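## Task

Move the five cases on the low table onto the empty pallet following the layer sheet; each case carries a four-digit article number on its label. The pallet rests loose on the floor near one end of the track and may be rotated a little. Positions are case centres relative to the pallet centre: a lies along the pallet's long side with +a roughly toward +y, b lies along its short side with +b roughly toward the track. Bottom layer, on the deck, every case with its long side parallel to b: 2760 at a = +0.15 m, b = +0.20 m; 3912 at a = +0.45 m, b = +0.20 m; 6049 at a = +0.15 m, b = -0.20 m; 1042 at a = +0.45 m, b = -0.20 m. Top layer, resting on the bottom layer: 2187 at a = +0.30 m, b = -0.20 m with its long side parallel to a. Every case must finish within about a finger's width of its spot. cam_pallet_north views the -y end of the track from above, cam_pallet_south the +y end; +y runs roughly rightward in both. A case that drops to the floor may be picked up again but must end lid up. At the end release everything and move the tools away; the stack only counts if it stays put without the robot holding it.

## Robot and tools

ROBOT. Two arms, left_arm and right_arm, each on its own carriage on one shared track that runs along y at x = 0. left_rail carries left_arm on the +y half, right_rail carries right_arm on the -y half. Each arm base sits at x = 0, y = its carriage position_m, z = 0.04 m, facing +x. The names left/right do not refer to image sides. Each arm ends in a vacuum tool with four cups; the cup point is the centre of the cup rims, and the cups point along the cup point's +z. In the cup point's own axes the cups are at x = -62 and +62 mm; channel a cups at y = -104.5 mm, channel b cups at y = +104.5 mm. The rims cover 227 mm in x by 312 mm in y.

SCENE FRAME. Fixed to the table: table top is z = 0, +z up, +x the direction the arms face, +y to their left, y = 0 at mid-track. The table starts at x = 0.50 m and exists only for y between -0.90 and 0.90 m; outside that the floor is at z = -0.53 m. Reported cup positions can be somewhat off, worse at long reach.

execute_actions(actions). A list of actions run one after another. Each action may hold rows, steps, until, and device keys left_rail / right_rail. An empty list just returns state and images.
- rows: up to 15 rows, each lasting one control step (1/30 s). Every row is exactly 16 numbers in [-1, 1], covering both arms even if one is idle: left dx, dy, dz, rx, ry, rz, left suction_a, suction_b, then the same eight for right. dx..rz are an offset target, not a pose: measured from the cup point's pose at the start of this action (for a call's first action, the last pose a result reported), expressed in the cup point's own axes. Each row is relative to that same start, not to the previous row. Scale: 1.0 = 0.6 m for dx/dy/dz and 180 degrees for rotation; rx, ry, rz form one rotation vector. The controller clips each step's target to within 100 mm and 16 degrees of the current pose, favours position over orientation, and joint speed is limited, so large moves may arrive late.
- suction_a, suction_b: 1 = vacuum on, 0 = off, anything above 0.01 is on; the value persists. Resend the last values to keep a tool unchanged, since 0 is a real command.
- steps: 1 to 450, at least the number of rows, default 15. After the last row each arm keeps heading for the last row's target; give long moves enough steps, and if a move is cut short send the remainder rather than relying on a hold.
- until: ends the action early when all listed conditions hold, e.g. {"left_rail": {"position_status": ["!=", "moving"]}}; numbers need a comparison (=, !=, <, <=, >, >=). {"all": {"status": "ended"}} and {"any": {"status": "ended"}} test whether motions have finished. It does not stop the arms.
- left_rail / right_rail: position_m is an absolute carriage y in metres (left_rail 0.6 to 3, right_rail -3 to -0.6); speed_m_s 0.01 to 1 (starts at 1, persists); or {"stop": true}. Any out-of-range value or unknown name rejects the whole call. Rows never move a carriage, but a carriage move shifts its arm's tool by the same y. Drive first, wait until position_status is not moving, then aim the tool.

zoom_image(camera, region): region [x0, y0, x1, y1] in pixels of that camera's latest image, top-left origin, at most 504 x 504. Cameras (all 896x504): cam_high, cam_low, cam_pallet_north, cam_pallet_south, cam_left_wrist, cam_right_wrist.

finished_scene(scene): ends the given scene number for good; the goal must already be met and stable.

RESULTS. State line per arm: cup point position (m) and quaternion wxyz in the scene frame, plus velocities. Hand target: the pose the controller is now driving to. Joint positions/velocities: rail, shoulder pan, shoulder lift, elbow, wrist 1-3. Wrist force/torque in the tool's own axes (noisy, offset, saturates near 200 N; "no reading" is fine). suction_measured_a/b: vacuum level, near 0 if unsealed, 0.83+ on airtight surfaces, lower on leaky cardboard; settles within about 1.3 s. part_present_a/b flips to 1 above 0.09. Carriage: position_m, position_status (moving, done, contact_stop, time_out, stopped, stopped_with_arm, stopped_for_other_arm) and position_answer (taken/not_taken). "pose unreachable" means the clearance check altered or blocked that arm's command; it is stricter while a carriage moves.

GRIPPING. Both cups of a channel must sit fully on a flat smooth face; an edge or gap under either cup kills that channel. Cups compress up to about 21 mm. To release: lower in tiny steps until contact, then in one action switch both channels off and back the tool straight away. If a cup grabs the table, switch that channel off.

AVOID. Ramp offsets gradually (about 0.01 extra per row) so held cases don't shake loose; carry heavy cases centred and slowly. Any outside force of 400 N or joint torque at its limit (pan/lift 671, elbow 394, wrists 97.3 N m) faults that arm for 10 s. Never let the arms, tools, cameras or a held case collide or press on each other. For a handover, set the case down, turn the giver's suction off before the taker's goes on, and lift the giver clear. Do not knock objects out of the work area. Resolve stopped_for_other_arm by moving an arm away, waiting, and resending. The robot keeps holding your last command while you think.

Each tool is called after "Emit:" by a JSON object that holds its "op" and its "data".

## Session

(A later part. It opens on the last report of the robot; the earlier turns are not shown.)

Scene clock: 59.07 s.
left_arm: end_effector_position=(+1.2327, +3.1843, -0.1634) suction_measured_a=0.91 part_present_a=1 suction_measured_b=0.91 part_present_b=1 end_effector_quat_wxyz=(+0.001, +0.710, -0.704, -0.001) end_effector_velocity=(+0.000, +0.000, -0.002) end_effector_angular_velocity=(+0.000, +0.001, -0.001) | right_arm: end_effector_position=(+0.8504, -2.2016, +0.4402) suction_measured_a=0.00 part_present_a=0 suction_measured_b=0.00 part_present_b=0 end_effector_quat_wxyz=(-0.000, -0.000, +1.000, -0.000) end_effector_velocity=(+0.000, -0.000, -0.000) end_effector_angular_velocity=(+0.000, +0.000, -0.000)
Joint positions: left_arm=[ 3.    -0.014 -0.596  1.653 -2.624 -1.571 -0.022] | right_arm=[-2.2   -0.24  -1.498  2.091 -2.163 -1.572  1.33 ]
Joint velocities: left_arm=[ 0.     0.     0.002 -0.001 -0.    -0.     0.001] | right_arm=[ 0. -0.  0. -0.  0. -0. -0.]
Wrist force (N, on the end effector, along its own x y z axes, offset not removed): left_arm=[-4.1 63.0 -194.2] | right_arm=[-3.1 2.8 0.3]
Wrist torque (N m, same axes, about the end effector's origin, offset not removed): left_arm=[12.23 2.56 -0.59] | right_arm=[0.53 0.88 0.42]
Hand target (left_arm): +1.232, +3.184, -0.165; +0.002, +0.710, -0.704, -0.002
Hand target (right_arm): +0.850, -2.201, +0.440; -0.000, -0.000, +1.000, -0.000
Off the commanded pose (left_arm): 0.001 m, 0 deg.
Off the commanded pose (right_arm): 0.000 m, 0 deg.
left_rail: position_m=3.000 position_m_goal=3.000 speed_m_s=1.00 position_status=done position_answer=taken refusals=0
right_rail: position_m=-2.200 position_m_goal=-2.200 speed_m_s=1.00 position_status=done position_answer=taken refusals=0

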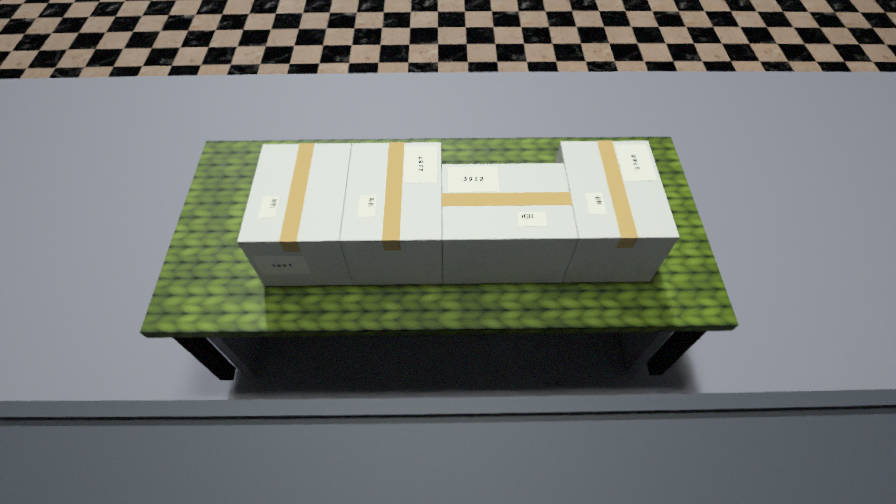

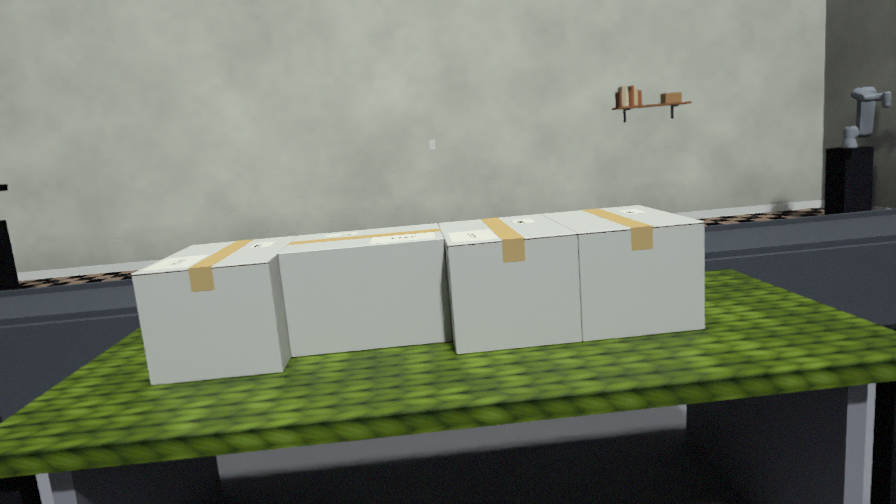

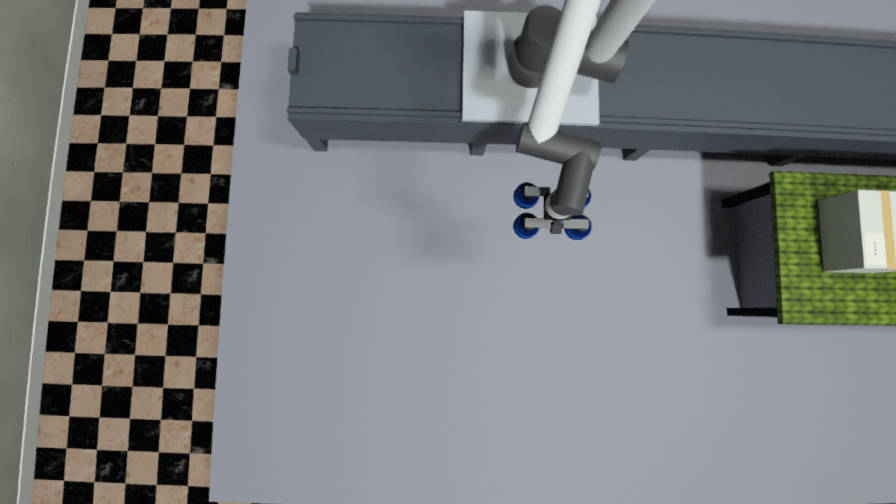

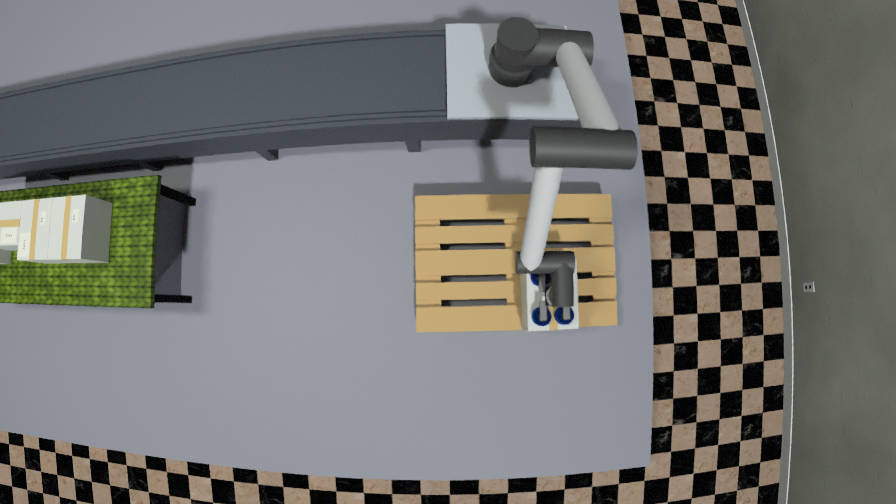

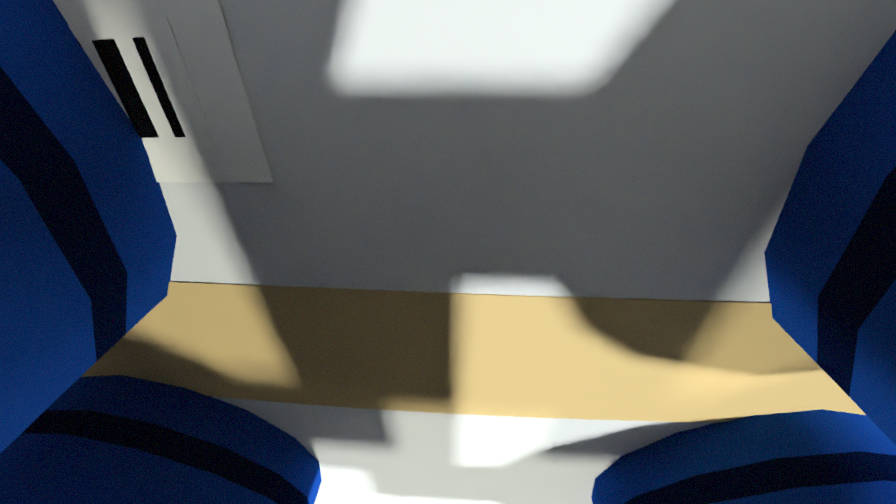

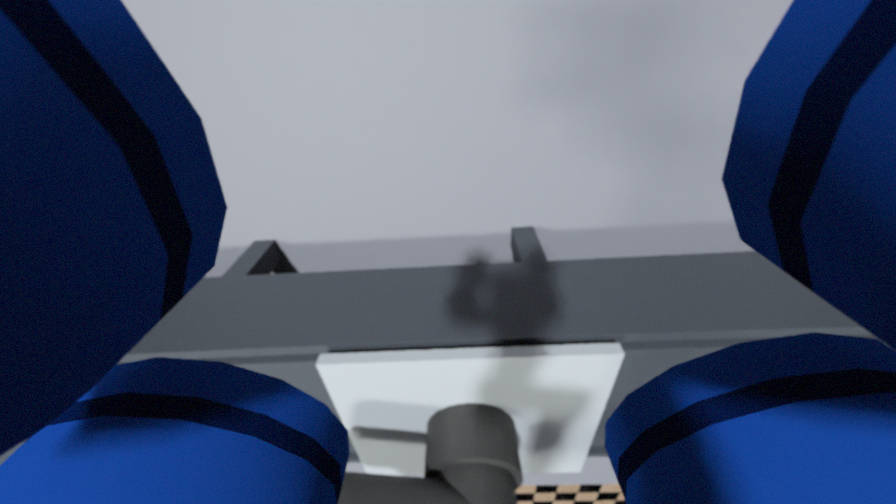

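Emit:
{"op": "execute_actions", "data": {"actions": [{"rows":[[0,0,-0.008,0,0,0,0,0,0,0,0,0,0,0,0,0],[0,0,-0.016,0,0,0,0,0,0,0,0,0,0,0,0,0],[0,0,-0.024,0,0,0,0,0,0,0,0,0,0,0,0,0],[0,0,-0.032,0,0,0,0,0,0,0,0,0,0,0,0,0],[0,0,-0.04,0,0,0,0,0,0,0,0,0,0,0,0,0],[0,0,-0.05,0,0,0,0,0,0,0,0,0,0,0,0,0],[0,0,-0.06,0,0,0,0,0,0,0,0,0,0,0,0,0],[0,0,-0.08,0,0,0,0,0,0,0,0,0,0,0,0,0],[0,0,-0.1,0,0,0,0,0,0,0,0,0,0,0,0,0]],"steps":16},{"rows":[[0.794,0.647,-0.64,0,0,0.003,0,0,0,0,0,0,0,0,0,0]],"left_rail":{"position_m":0.7},"steps":120,"until":{"all":{"status":"ended"}}}]}}

Emit:
{"op": "zoom_image", "data": {"camera": "cam_pallet_south", "region": [490, 185, 640, 340]}}

Scene clock: 75.83 s.
left_arm: end_effector_position=(+1.2417, +3.1843, -0.1473) suction_measured_a=0.00 part_present_a=0 suction_measured_b=0.00 part_present_b=0 end_effector_quat_wxyz=(-0.006, +0.710, -0.704, +0.006) end_effector_velocity=(+0.000, -0.000, +0.000) end_effector_angular_velocity=(-0.000, -0.000, -0.000) | right_arm: end_effector_position=(+0.8504, -2.2016, +0.4402) suction_measured_a=0.00 part_present_a=0 suction_measured_b=0.00 part_present_b=0 end_effector_quat_wxyz=(-0.000, -0.000, +1.000, -0.000) end_effector_velocity=(-0.000, +0.000, -0.000) end_effector_angular_velocity=(+0.000, +0.000, -0.000)
Joint positions: left_arm=[ 3.    -0.013 -0.607  1.65  -2.63  -1.571 -0.022] | right_arm=[-2.2   -0.24  -1.498  2.091 -2.163 -1.572  1.33 ]
Joint velocities: left_arm=[ 0.  0. -0.  0. -0. -0.  0.] | right_arm=[0. 0. 0. 0. 0. 0. 0.]
Wrist force (N, on the end effector, along its own x y z axes, offset not removed): left_arm=[-6.1 56.9 -99.1] | right_arm=[3.7 5.0 5.0]
Wrist torque (N m, same axes, about the end effector's origin, offset not removed): left_arm=[-2.45 0.86 -0.25] | right_arm=[1.03 -0.19 0.26]
Hand target (left_arm): +1.241, +3.184, -0.148; -0.005, +0.710, -0.704, +0.006
Hand target (right_arm): +0.850, -2.201, +0.440; -0.000, -0.000, +1.000, -0.000
Off the commanded pose (left_arm): 0.723 m, 1 deg.
Off the commanded pose (right_arm): 0.000 m, 0 deg.
FORCE FAULT: contact force on the left arm reached its limit, and that arm stopped for 10 seconds. The contact can be on any part of that arm, not only on its tool. That arm's remaining commands of this call were not run. That arm holds still and accepts commands again. Move the arm away from the contact; if what it grips holds it there, let go first. Pushing or pulling that hard again can fault the arm again.
left_rail: position_m=3.000 position_m_goal=3.000 speed_m_s=1.00 position_status=stopped_with_arm position_answer=taken refusals=0
right_rail: position_m=-2.200 position_m_goal=-2.200 speed_m_s=1.00 position_status=done position_answer=taken refusals=0

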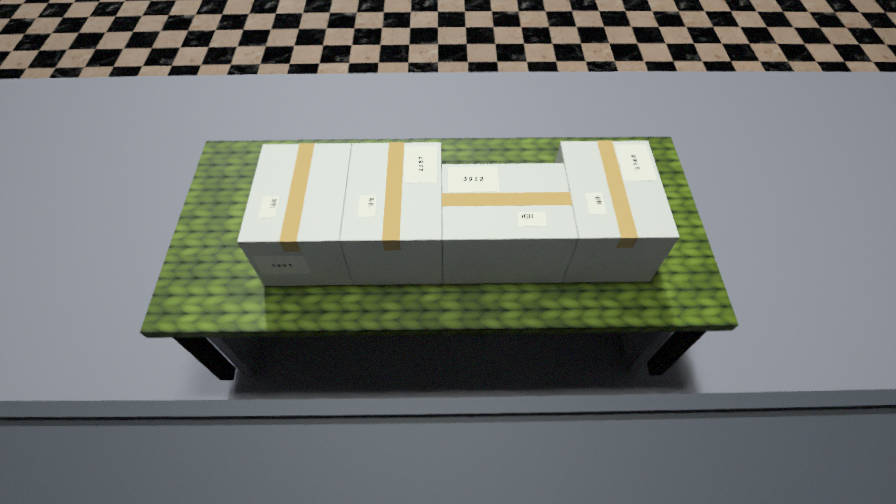

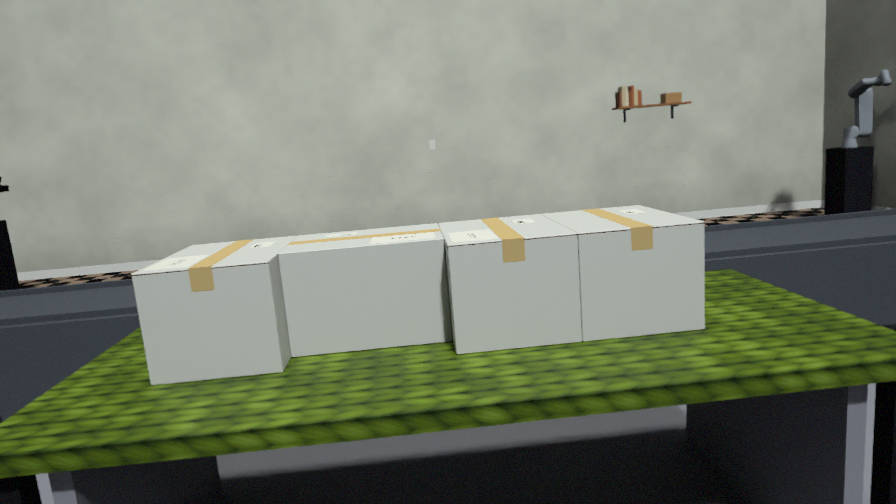

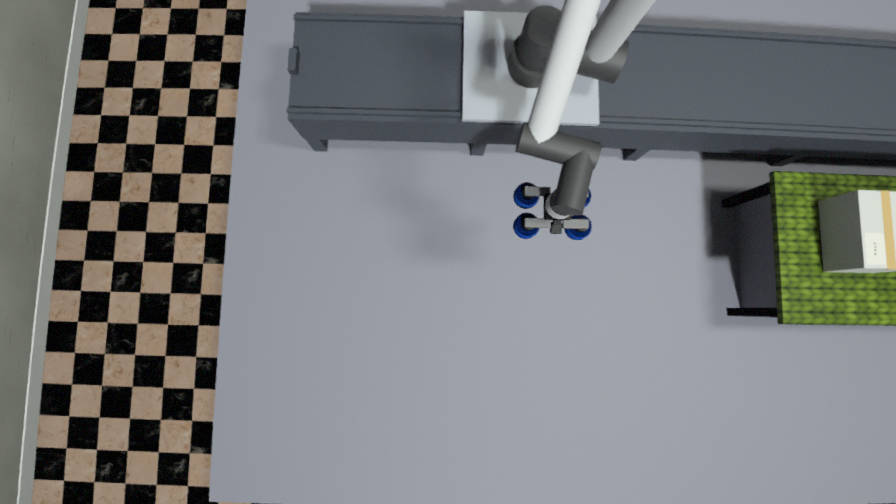

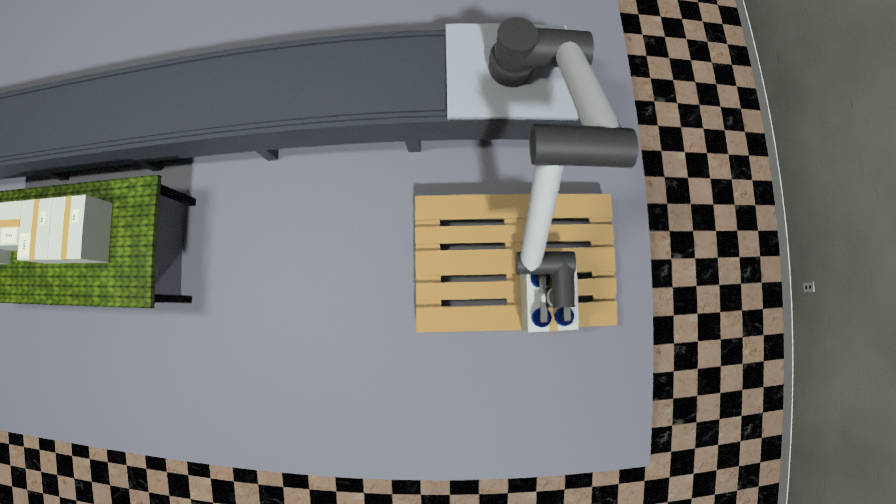

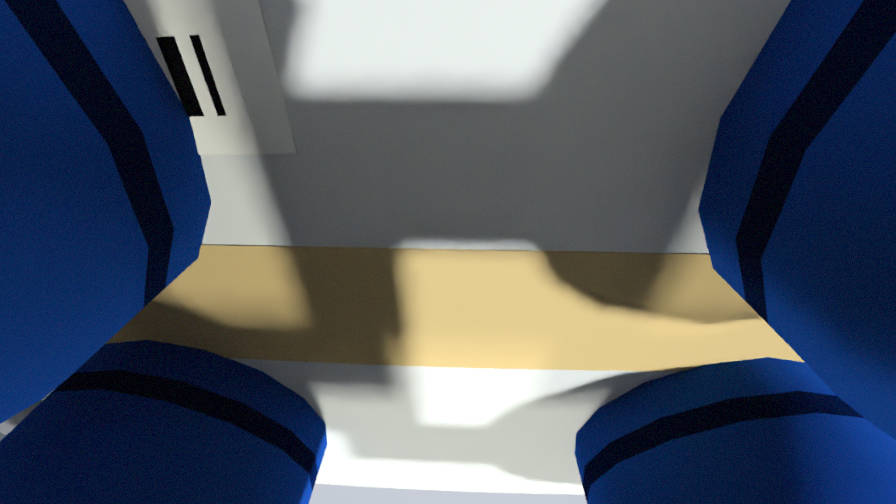

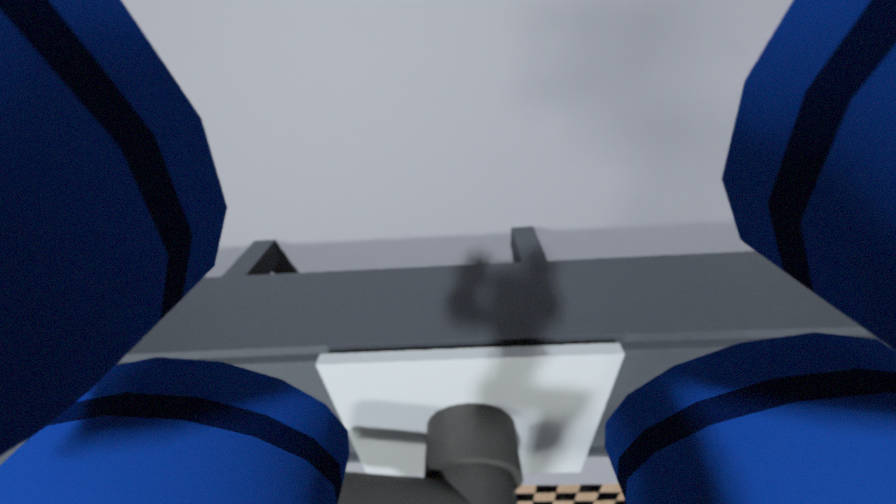

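Region (490, 185, 640, 340) of cam_pallet_south's 896x504 image, scaled by 3.252, with more detail than that image has; it fills the left 488 columns of this view, and the rest is white.

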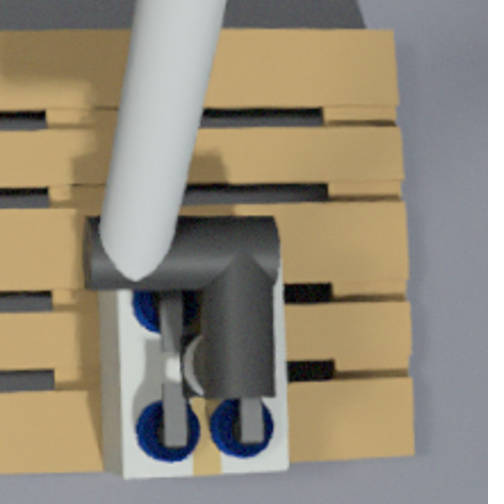

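Emit:
{"op": "execute_actions", "data": {"actions": [{"rows":[[0,0,-0.08,-0.006,0,0.003,0,0,0,0,0,0,0,0,0,0]],"steps":12},{"rows":[[0.8,0.654,-0.64,0,0,0,0,0,0,0,0,0,0,0,0,0]],"left_rail":{"position_m":0.7},"steps":120,"until":{"all":{"status":"ended"}}}]}}

Emit:
{"op": "zoom_image", "data": {"camera": "cam_pallet_south", "region": [495, 235, 600, 340]}}

Scene clock: 83.73 s.
left_arm: end_effector_position=(+0.8477, +0.4050, +0.2816) suction_measured_a=0.00 part_present_a=0 suction_measured_b=0.00 part_present_b=0 end_effector_quat_wxyz=(-0.000, +0.707, -0.707, -0.001) end_effector_velocity=(+0.000, +0.001, +0.001) end_effector_angular_velocity=(-0.000, -0.000, +0.001) | right_arm: end_effector_position=(+0.8504, -2.2016, +0.4402) suction_measured_a=0.00 part_present_a=0 suction_measured_b=0.00 part_present_b=0 end_effector_quat_wxyz=(-0.000, -0.000, +1.000, -0.000) end_effector_velocity=(-0.000, +0.000, +0.000) end_effector_angular_velocity=(-0.000, -0.000, +0.000)
Joint positions: left_arm=[ 0.7   -0.561 -1.307  2.138 -2.4   -1.57  -0.561] | right_arm=[-2.2   -0.24  -1.498  2.091 -2.163 -1.572  1.33 ]
Joint velocities: left_arm=[ 0.     0.001 -0.001 -0.     0.     0.    -0.   ] | right_arm=[ 0.  0. -0.  0. -0.  0. -0.]
Wrist force (N, on the end effector, along its own x y z axes, offset not removed): left_arm=[-4.3 0.9 3.4] | right_arm=[2.9 -3.6 4.5]
Wrist torque (N m, same axes, about the end effector's origin, offset not removed): left_arm=[0.38 1.03 -0.19] | right_arm=[-0.31 -0.03 0.36]
Hand target (left_arm): +0.848, +0.405, +0.282; -0.000, +0.707, -0.707, -0.001
Hand target (right_arm): +0.850, -2.201, +0.440; -0.000, -0.000, +1.000, -0.000
Off the commanded pose (left_arm): 0.002 m, 0 deg.
Off the commanded pose (right_arm): 0.000 m, 0 deg.
left_rail: position_m=0.700 position_m_goal=0.700 speed_m_s=1.00 position_status=done position_answer=taken refusals=0
right_rail: position_m=-2.200 position_m_goal=-2.200 speed_m_s=1.00 position_status=done position_answer=taken refusals=0

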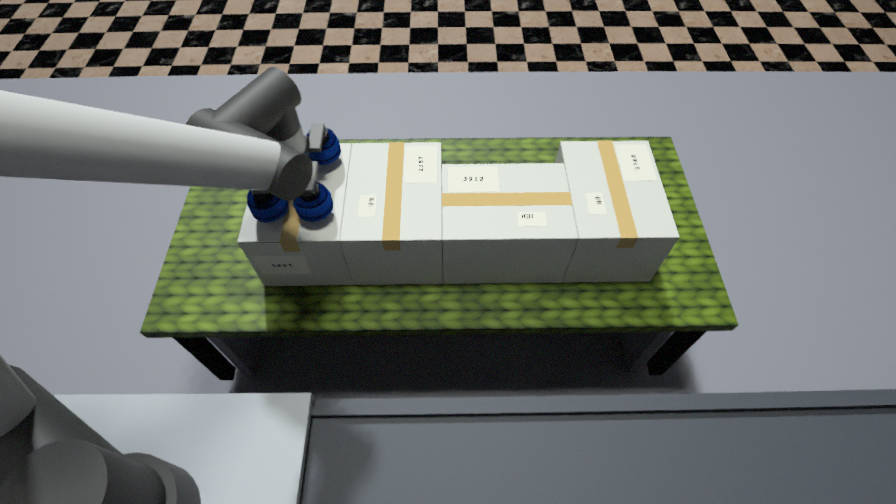

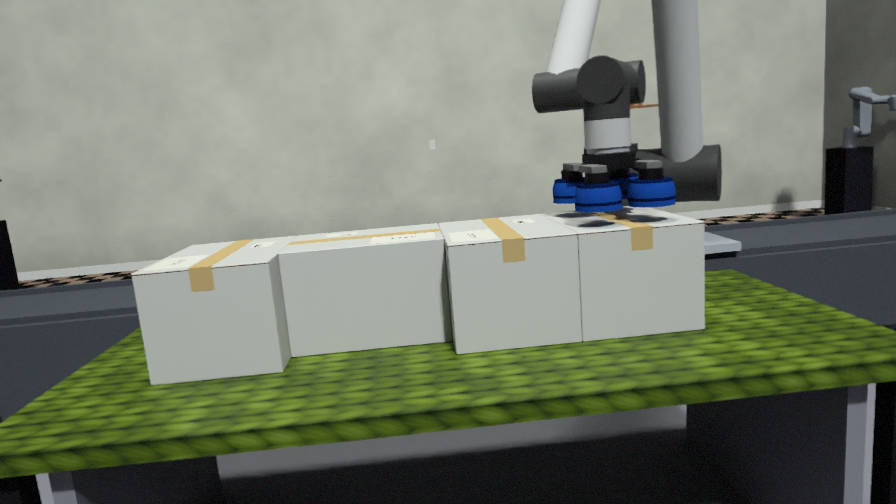

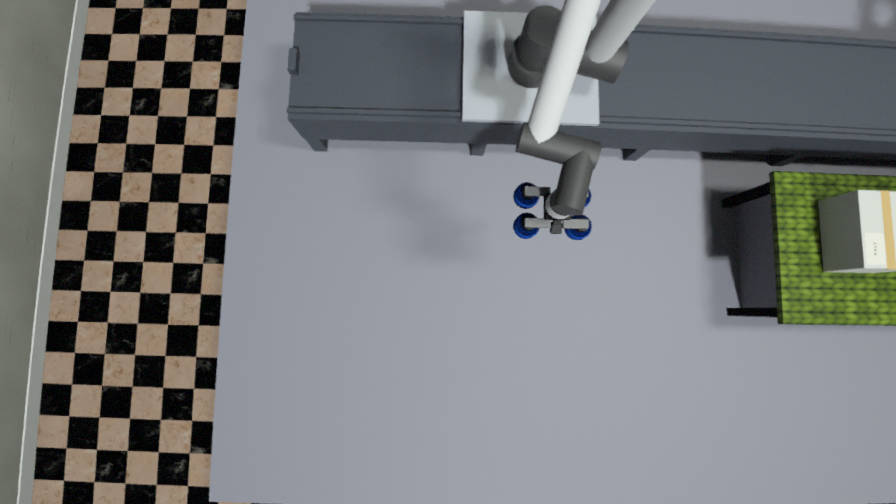

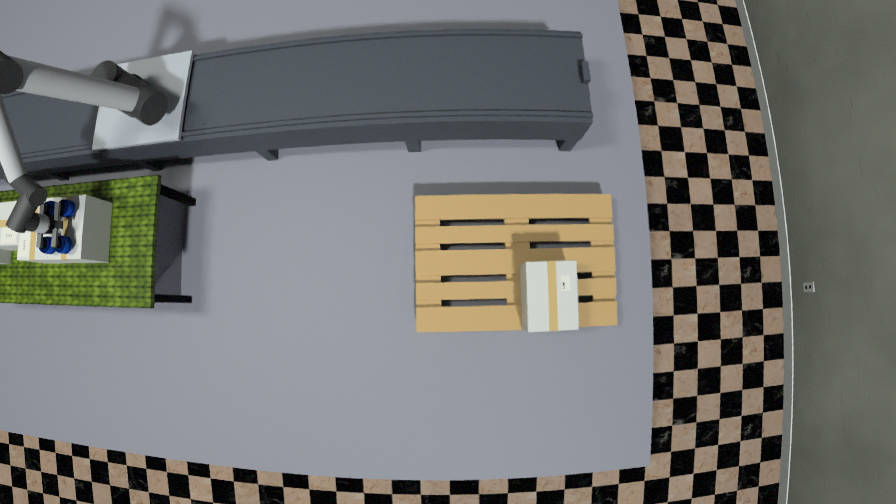

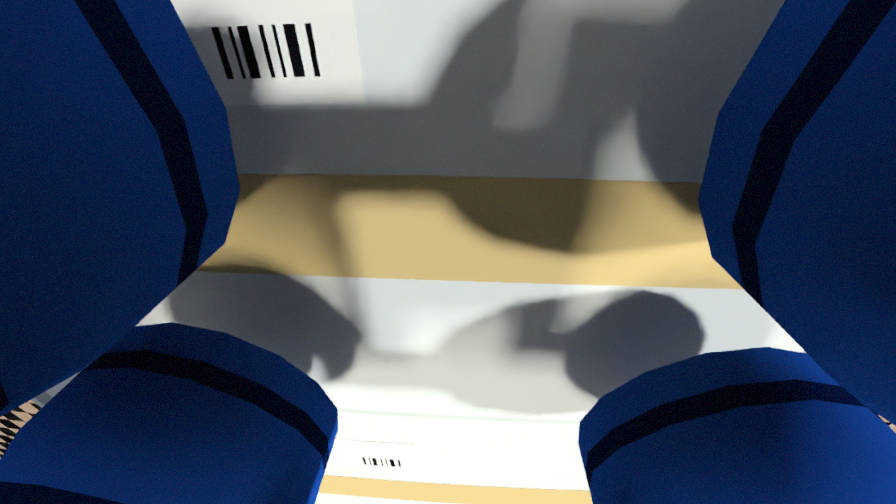

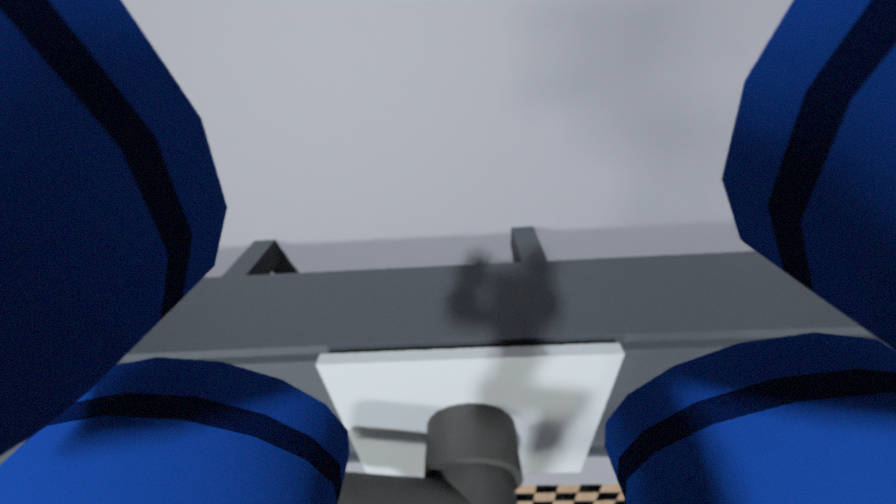

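Region (495, 235, 600, 340) of cam_pallet_south's 896x504 image, scaled by 4.800, with more detail than that image has.

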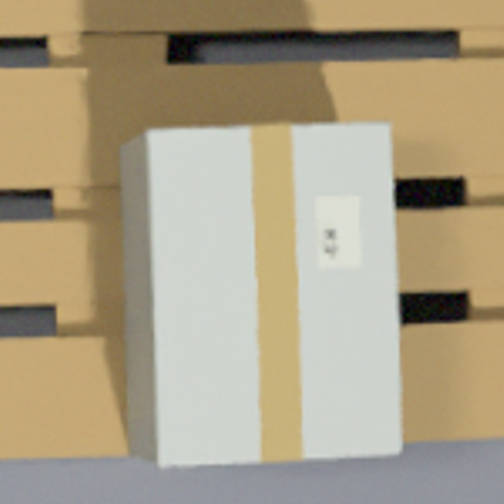

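Emit:
{"op": "execute_actions", "data": {"actions": [{"rows":[[-0.002,-0.001,0.05,0,0,0,0,0,0,0,0,0,0,0,0,0],[-0.002,-0.001,0.075,0,0,0,1,1,0,0,0,0,0,0,0,0]],"steps":20},{"rows":[[0,0,-0.03,0,0,0,1,1,0,0,0,0,0,0,0,0],[-0.02,0,-0.05,0,0,0,1,1,0,0,0,0,0,0,0,0],[-0.05,0,-0.05,0,0,0,1,1,0,0,0,0,0,0,0,0],[-0.4,0,-0.05,0,0,0,1,1,0,0,0,0,0,0,0,0]],"left_rail":{"position_m":3.0},"steps":28},{"rows":[[-0.897,-0.633,0.25,0,0,-0.003,1,1,0,0,0,0,0,0,0,0]],"steps":90,"until":{"all":{"status":"ended"}}}]}}

Scene clock: 93.90 s.
left_arm: end_effector_position=(+1.2287, +3.4821, +0.1171) suction_measured_a=0.91 part_present_a=1 suction_measured_b=0.91 part_present_b=1 end_effector_quat_wxyz=(+0.001, +0.710, -0.704, +0.000) end_effector_velocity=(+0.003, -0.007, -0.001) end_effector_angular_velocity=(-0.013, -0.002, -0.003) | right_arm: end_effector_position=(+0.8504, -2.2016, +0.4402) suction_measured_a=0.00 part_present_a=0 suction_measured_b=0.00 part_present_b=0 end_effector_quat_wxyz=(-0.000, -0.000, +1.000, -0.000) end_effector_velocity=(-0.000, +0.000, +0.000) end_effector_angular_velocity=(-0.000, -0.000, +0.000)
Joint positions: left_arm=[ 3.     0.221 -0.796  1.527 -2.3   -1.572  0.212] | right_arm=[-2.2   -0.24  -1.498  2.091 -2.163 -1.572  1.33 ]
Joint velocities: left_arm=[ 0.    -0.003  0.002 -0.003  0.002 -0.013  0.   ] | right_arm=[ 0.  0. -0.  0.  0.  0. -0.]
Wrist force (N, on the end effector, along its own x y z axes, offset not removed): left_arm=[4.7 2.9 -21.3] | right_arm=[-0.2 5.3 4.2]
Wrist torque (N m, same axes, about the end effector's origin, offset not removed): left_arm=[2.75 -0.71 -0.23] | right_arm=[0.84 0.46 0.20]
Hand target (left_arm): +1.229, +3.482, +0.117; +0.001, +0.710, -0.704, +0.000
Hand target (right_arm): +0.850, -2.201, +0.440; -0.000, -0.000, +1.000, -0.000
Off the commanded pose (left_arm): 0.002 m, 0 deg.
Off the commanded pose (right_arm): 0.000 m, 0 deg.
left_rail: position_m=3.000 position_m_goal=3.000 speed_m_s=1.00 position_status=done position_answer=taken refusals=0
right_rail: position_m=-2.200 position_m_goal=-2.200 speed_m_s=1.00 position_status=done position_answer=taken refusals=0

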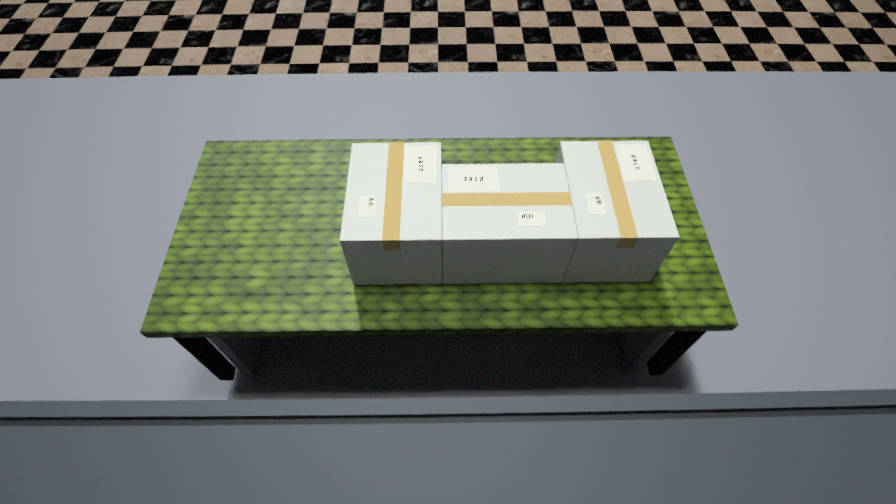

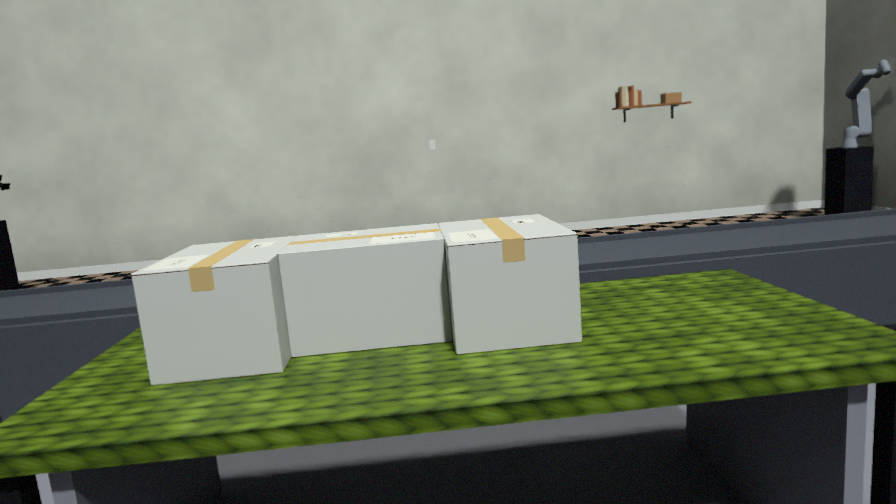

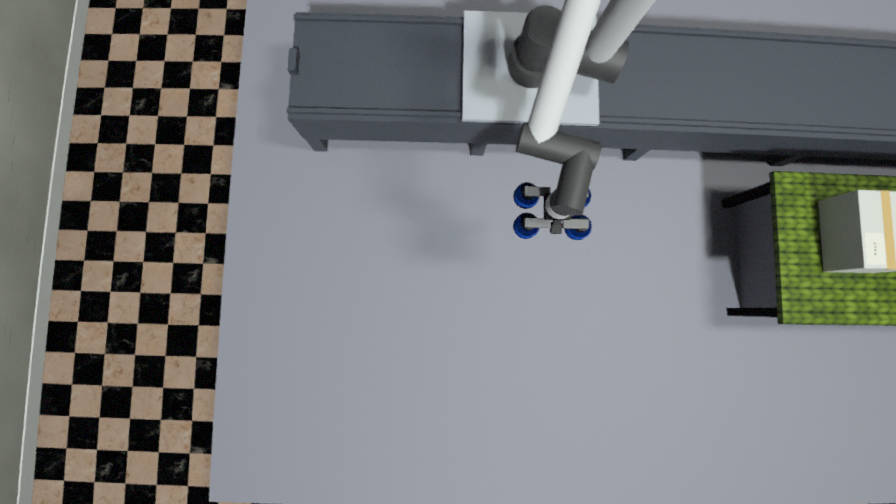

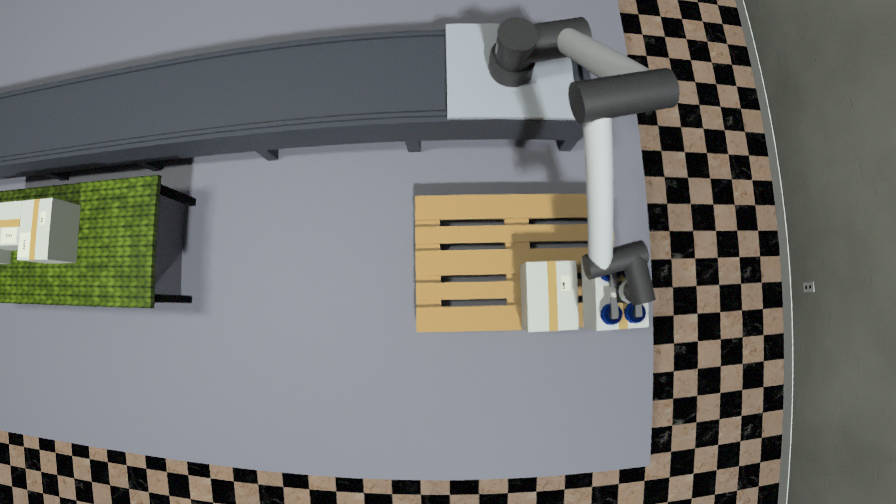

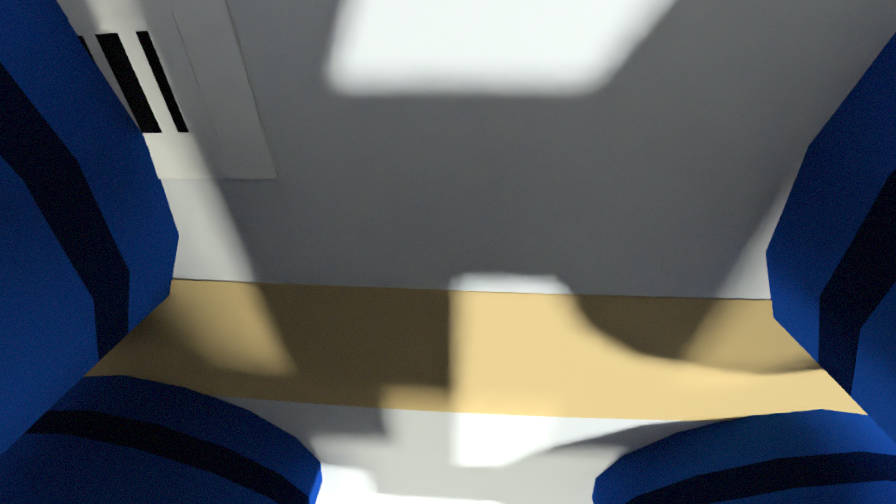

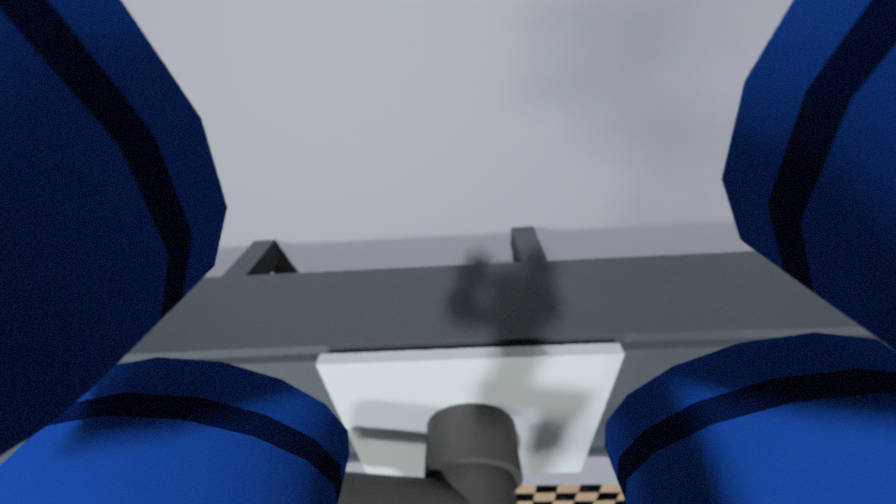

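Emit:
{"op": "execute_actions", "data": {"actions": [{"rows":[[-0.002,0.004,0.05,0,0,0,1,1,0,0,0,0,0,0,0,0],[-0.002,0.004,0.458,0,0,0,1,1,0,0,0,0,0,0,0,0]],"steps":30}]}}

Emit:
{"op": "zoom_image", "data": {"camera": "cam_pallet_south", "region": [520, 240, 650, 340]}}

Scene clock: 98.70 s.
left_arm: end_effector_position=(+1.2264, +3.4830, -0.1570) suction_measured_a=0.91 part_present_a=1 suction_measured_b=0.91 part_present_b=1 end_effector_quat_wxyz=(+0.001, +0.710, -0.704, +0.000) end_effector_velocity=(+0.001, +0.001, -0.005) end_effector_angular_velocity=(+0.000, -0.000, +0.000) | right_arm: end_effector_position=(+0.8504, -2.2016, +0.4402) suction_measured_a=0.00 part_present_a=0 suction_measured_b=0.00 part_present_b=0 end_effector_quat_wxyz=(-0.000, -0.000, +1.000, -0.000) end_effector_velocity=(-0.000, +0.000, +0.000) end_effector_angular_velocity=(-0.000, -0.000, +0.000)
Joint positions: left_arm=[ 3.     0.222 -0.557  1.527 -2.539 -1.572  0.213] | right_arm=[-2.2   -0.24  -1.498  2.091 -2.163 -1.572  1.33 ]
Joint velocities: left_arm=[ 0.     0.     0.006 -0.004 -0.002  0.     0.   ] | right_arm=[ 0.  0. -0.  0.  0.  0. -0.]
Wrist force (N, on the end effector, along its own x y z axes, offset not removed): left_arm=[-0.4 1.3 -22.8] | right_arm=[-4.1 -4.8 -2.4]
Wrist torque (N m, same axes, about the end effector's origin, offset not removed): left_arm=[3.08 0.19 0.03] | right_arm=[-0.39 0.93 0.11]
Hand target (left_arm): +1.226, +3.483, -0.158; +0.001, +0.710, -0.704, +0.000
Hand target (right_arm): +0.850, -2.201, +0.440; -0.000, -0.000, +1.000, -0.000
Off the commanded pose (left_arm): 0.001 m, 0 deg.
Off the commanded pose (right_arm): 0.000 m, 0 deg.
left_rail: position_m=3.000 position_m_goal=3.000 speed_m_s=1.00 position_status=done position_answer=taken refusals=0
right_rail: position_m=-2.200 position_m_goal=-2.200 speed_m_s=1.00 position_status=done position_answer=taken refusals=0

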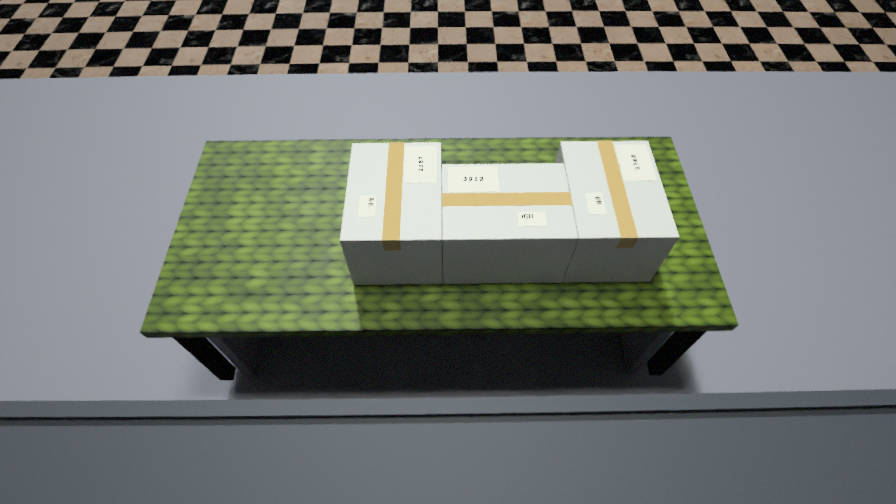

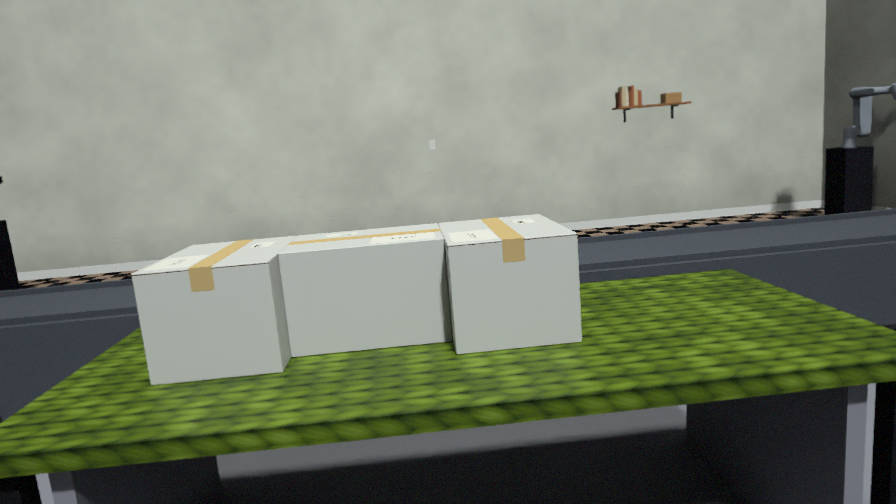

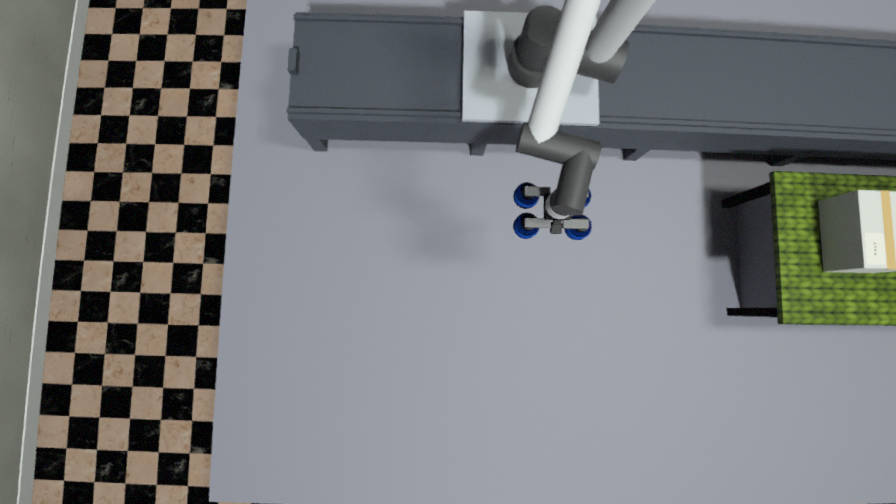

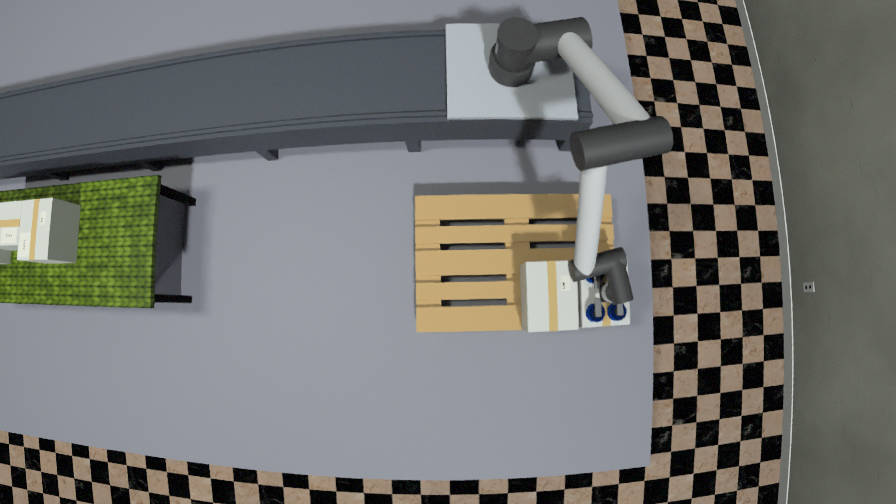

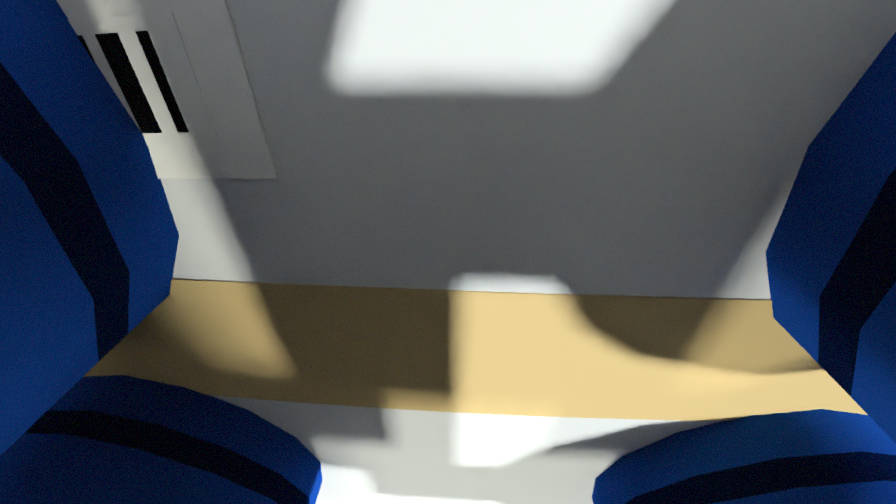

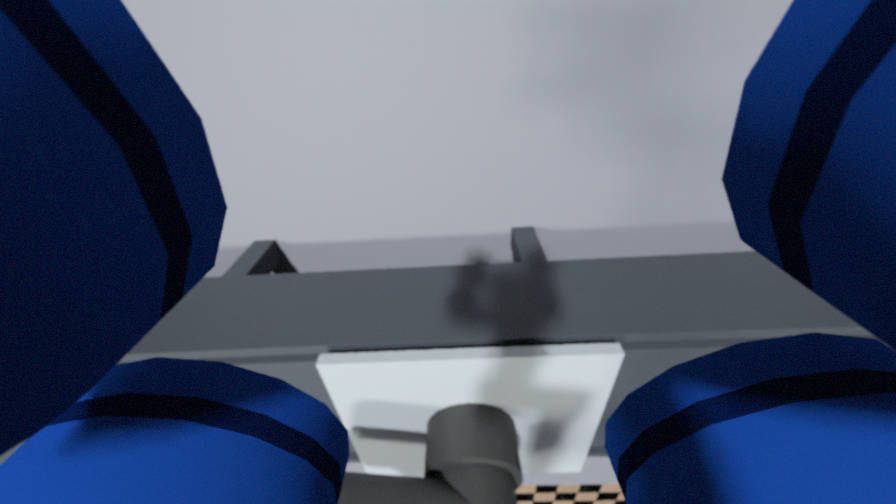

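Region (520, 240, 650, 340) of cam_pallet_south's 896x504 image, scaled by 3.877, with more detail than that image has; it fills the top 388 rows of this view, and the rest is white.

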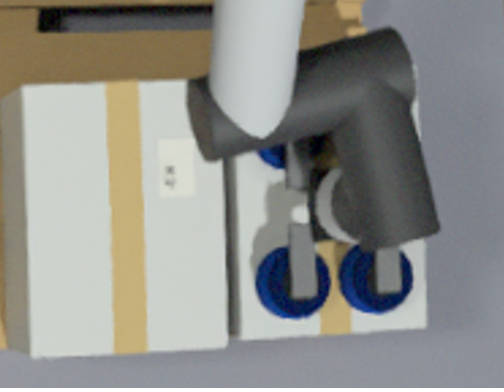

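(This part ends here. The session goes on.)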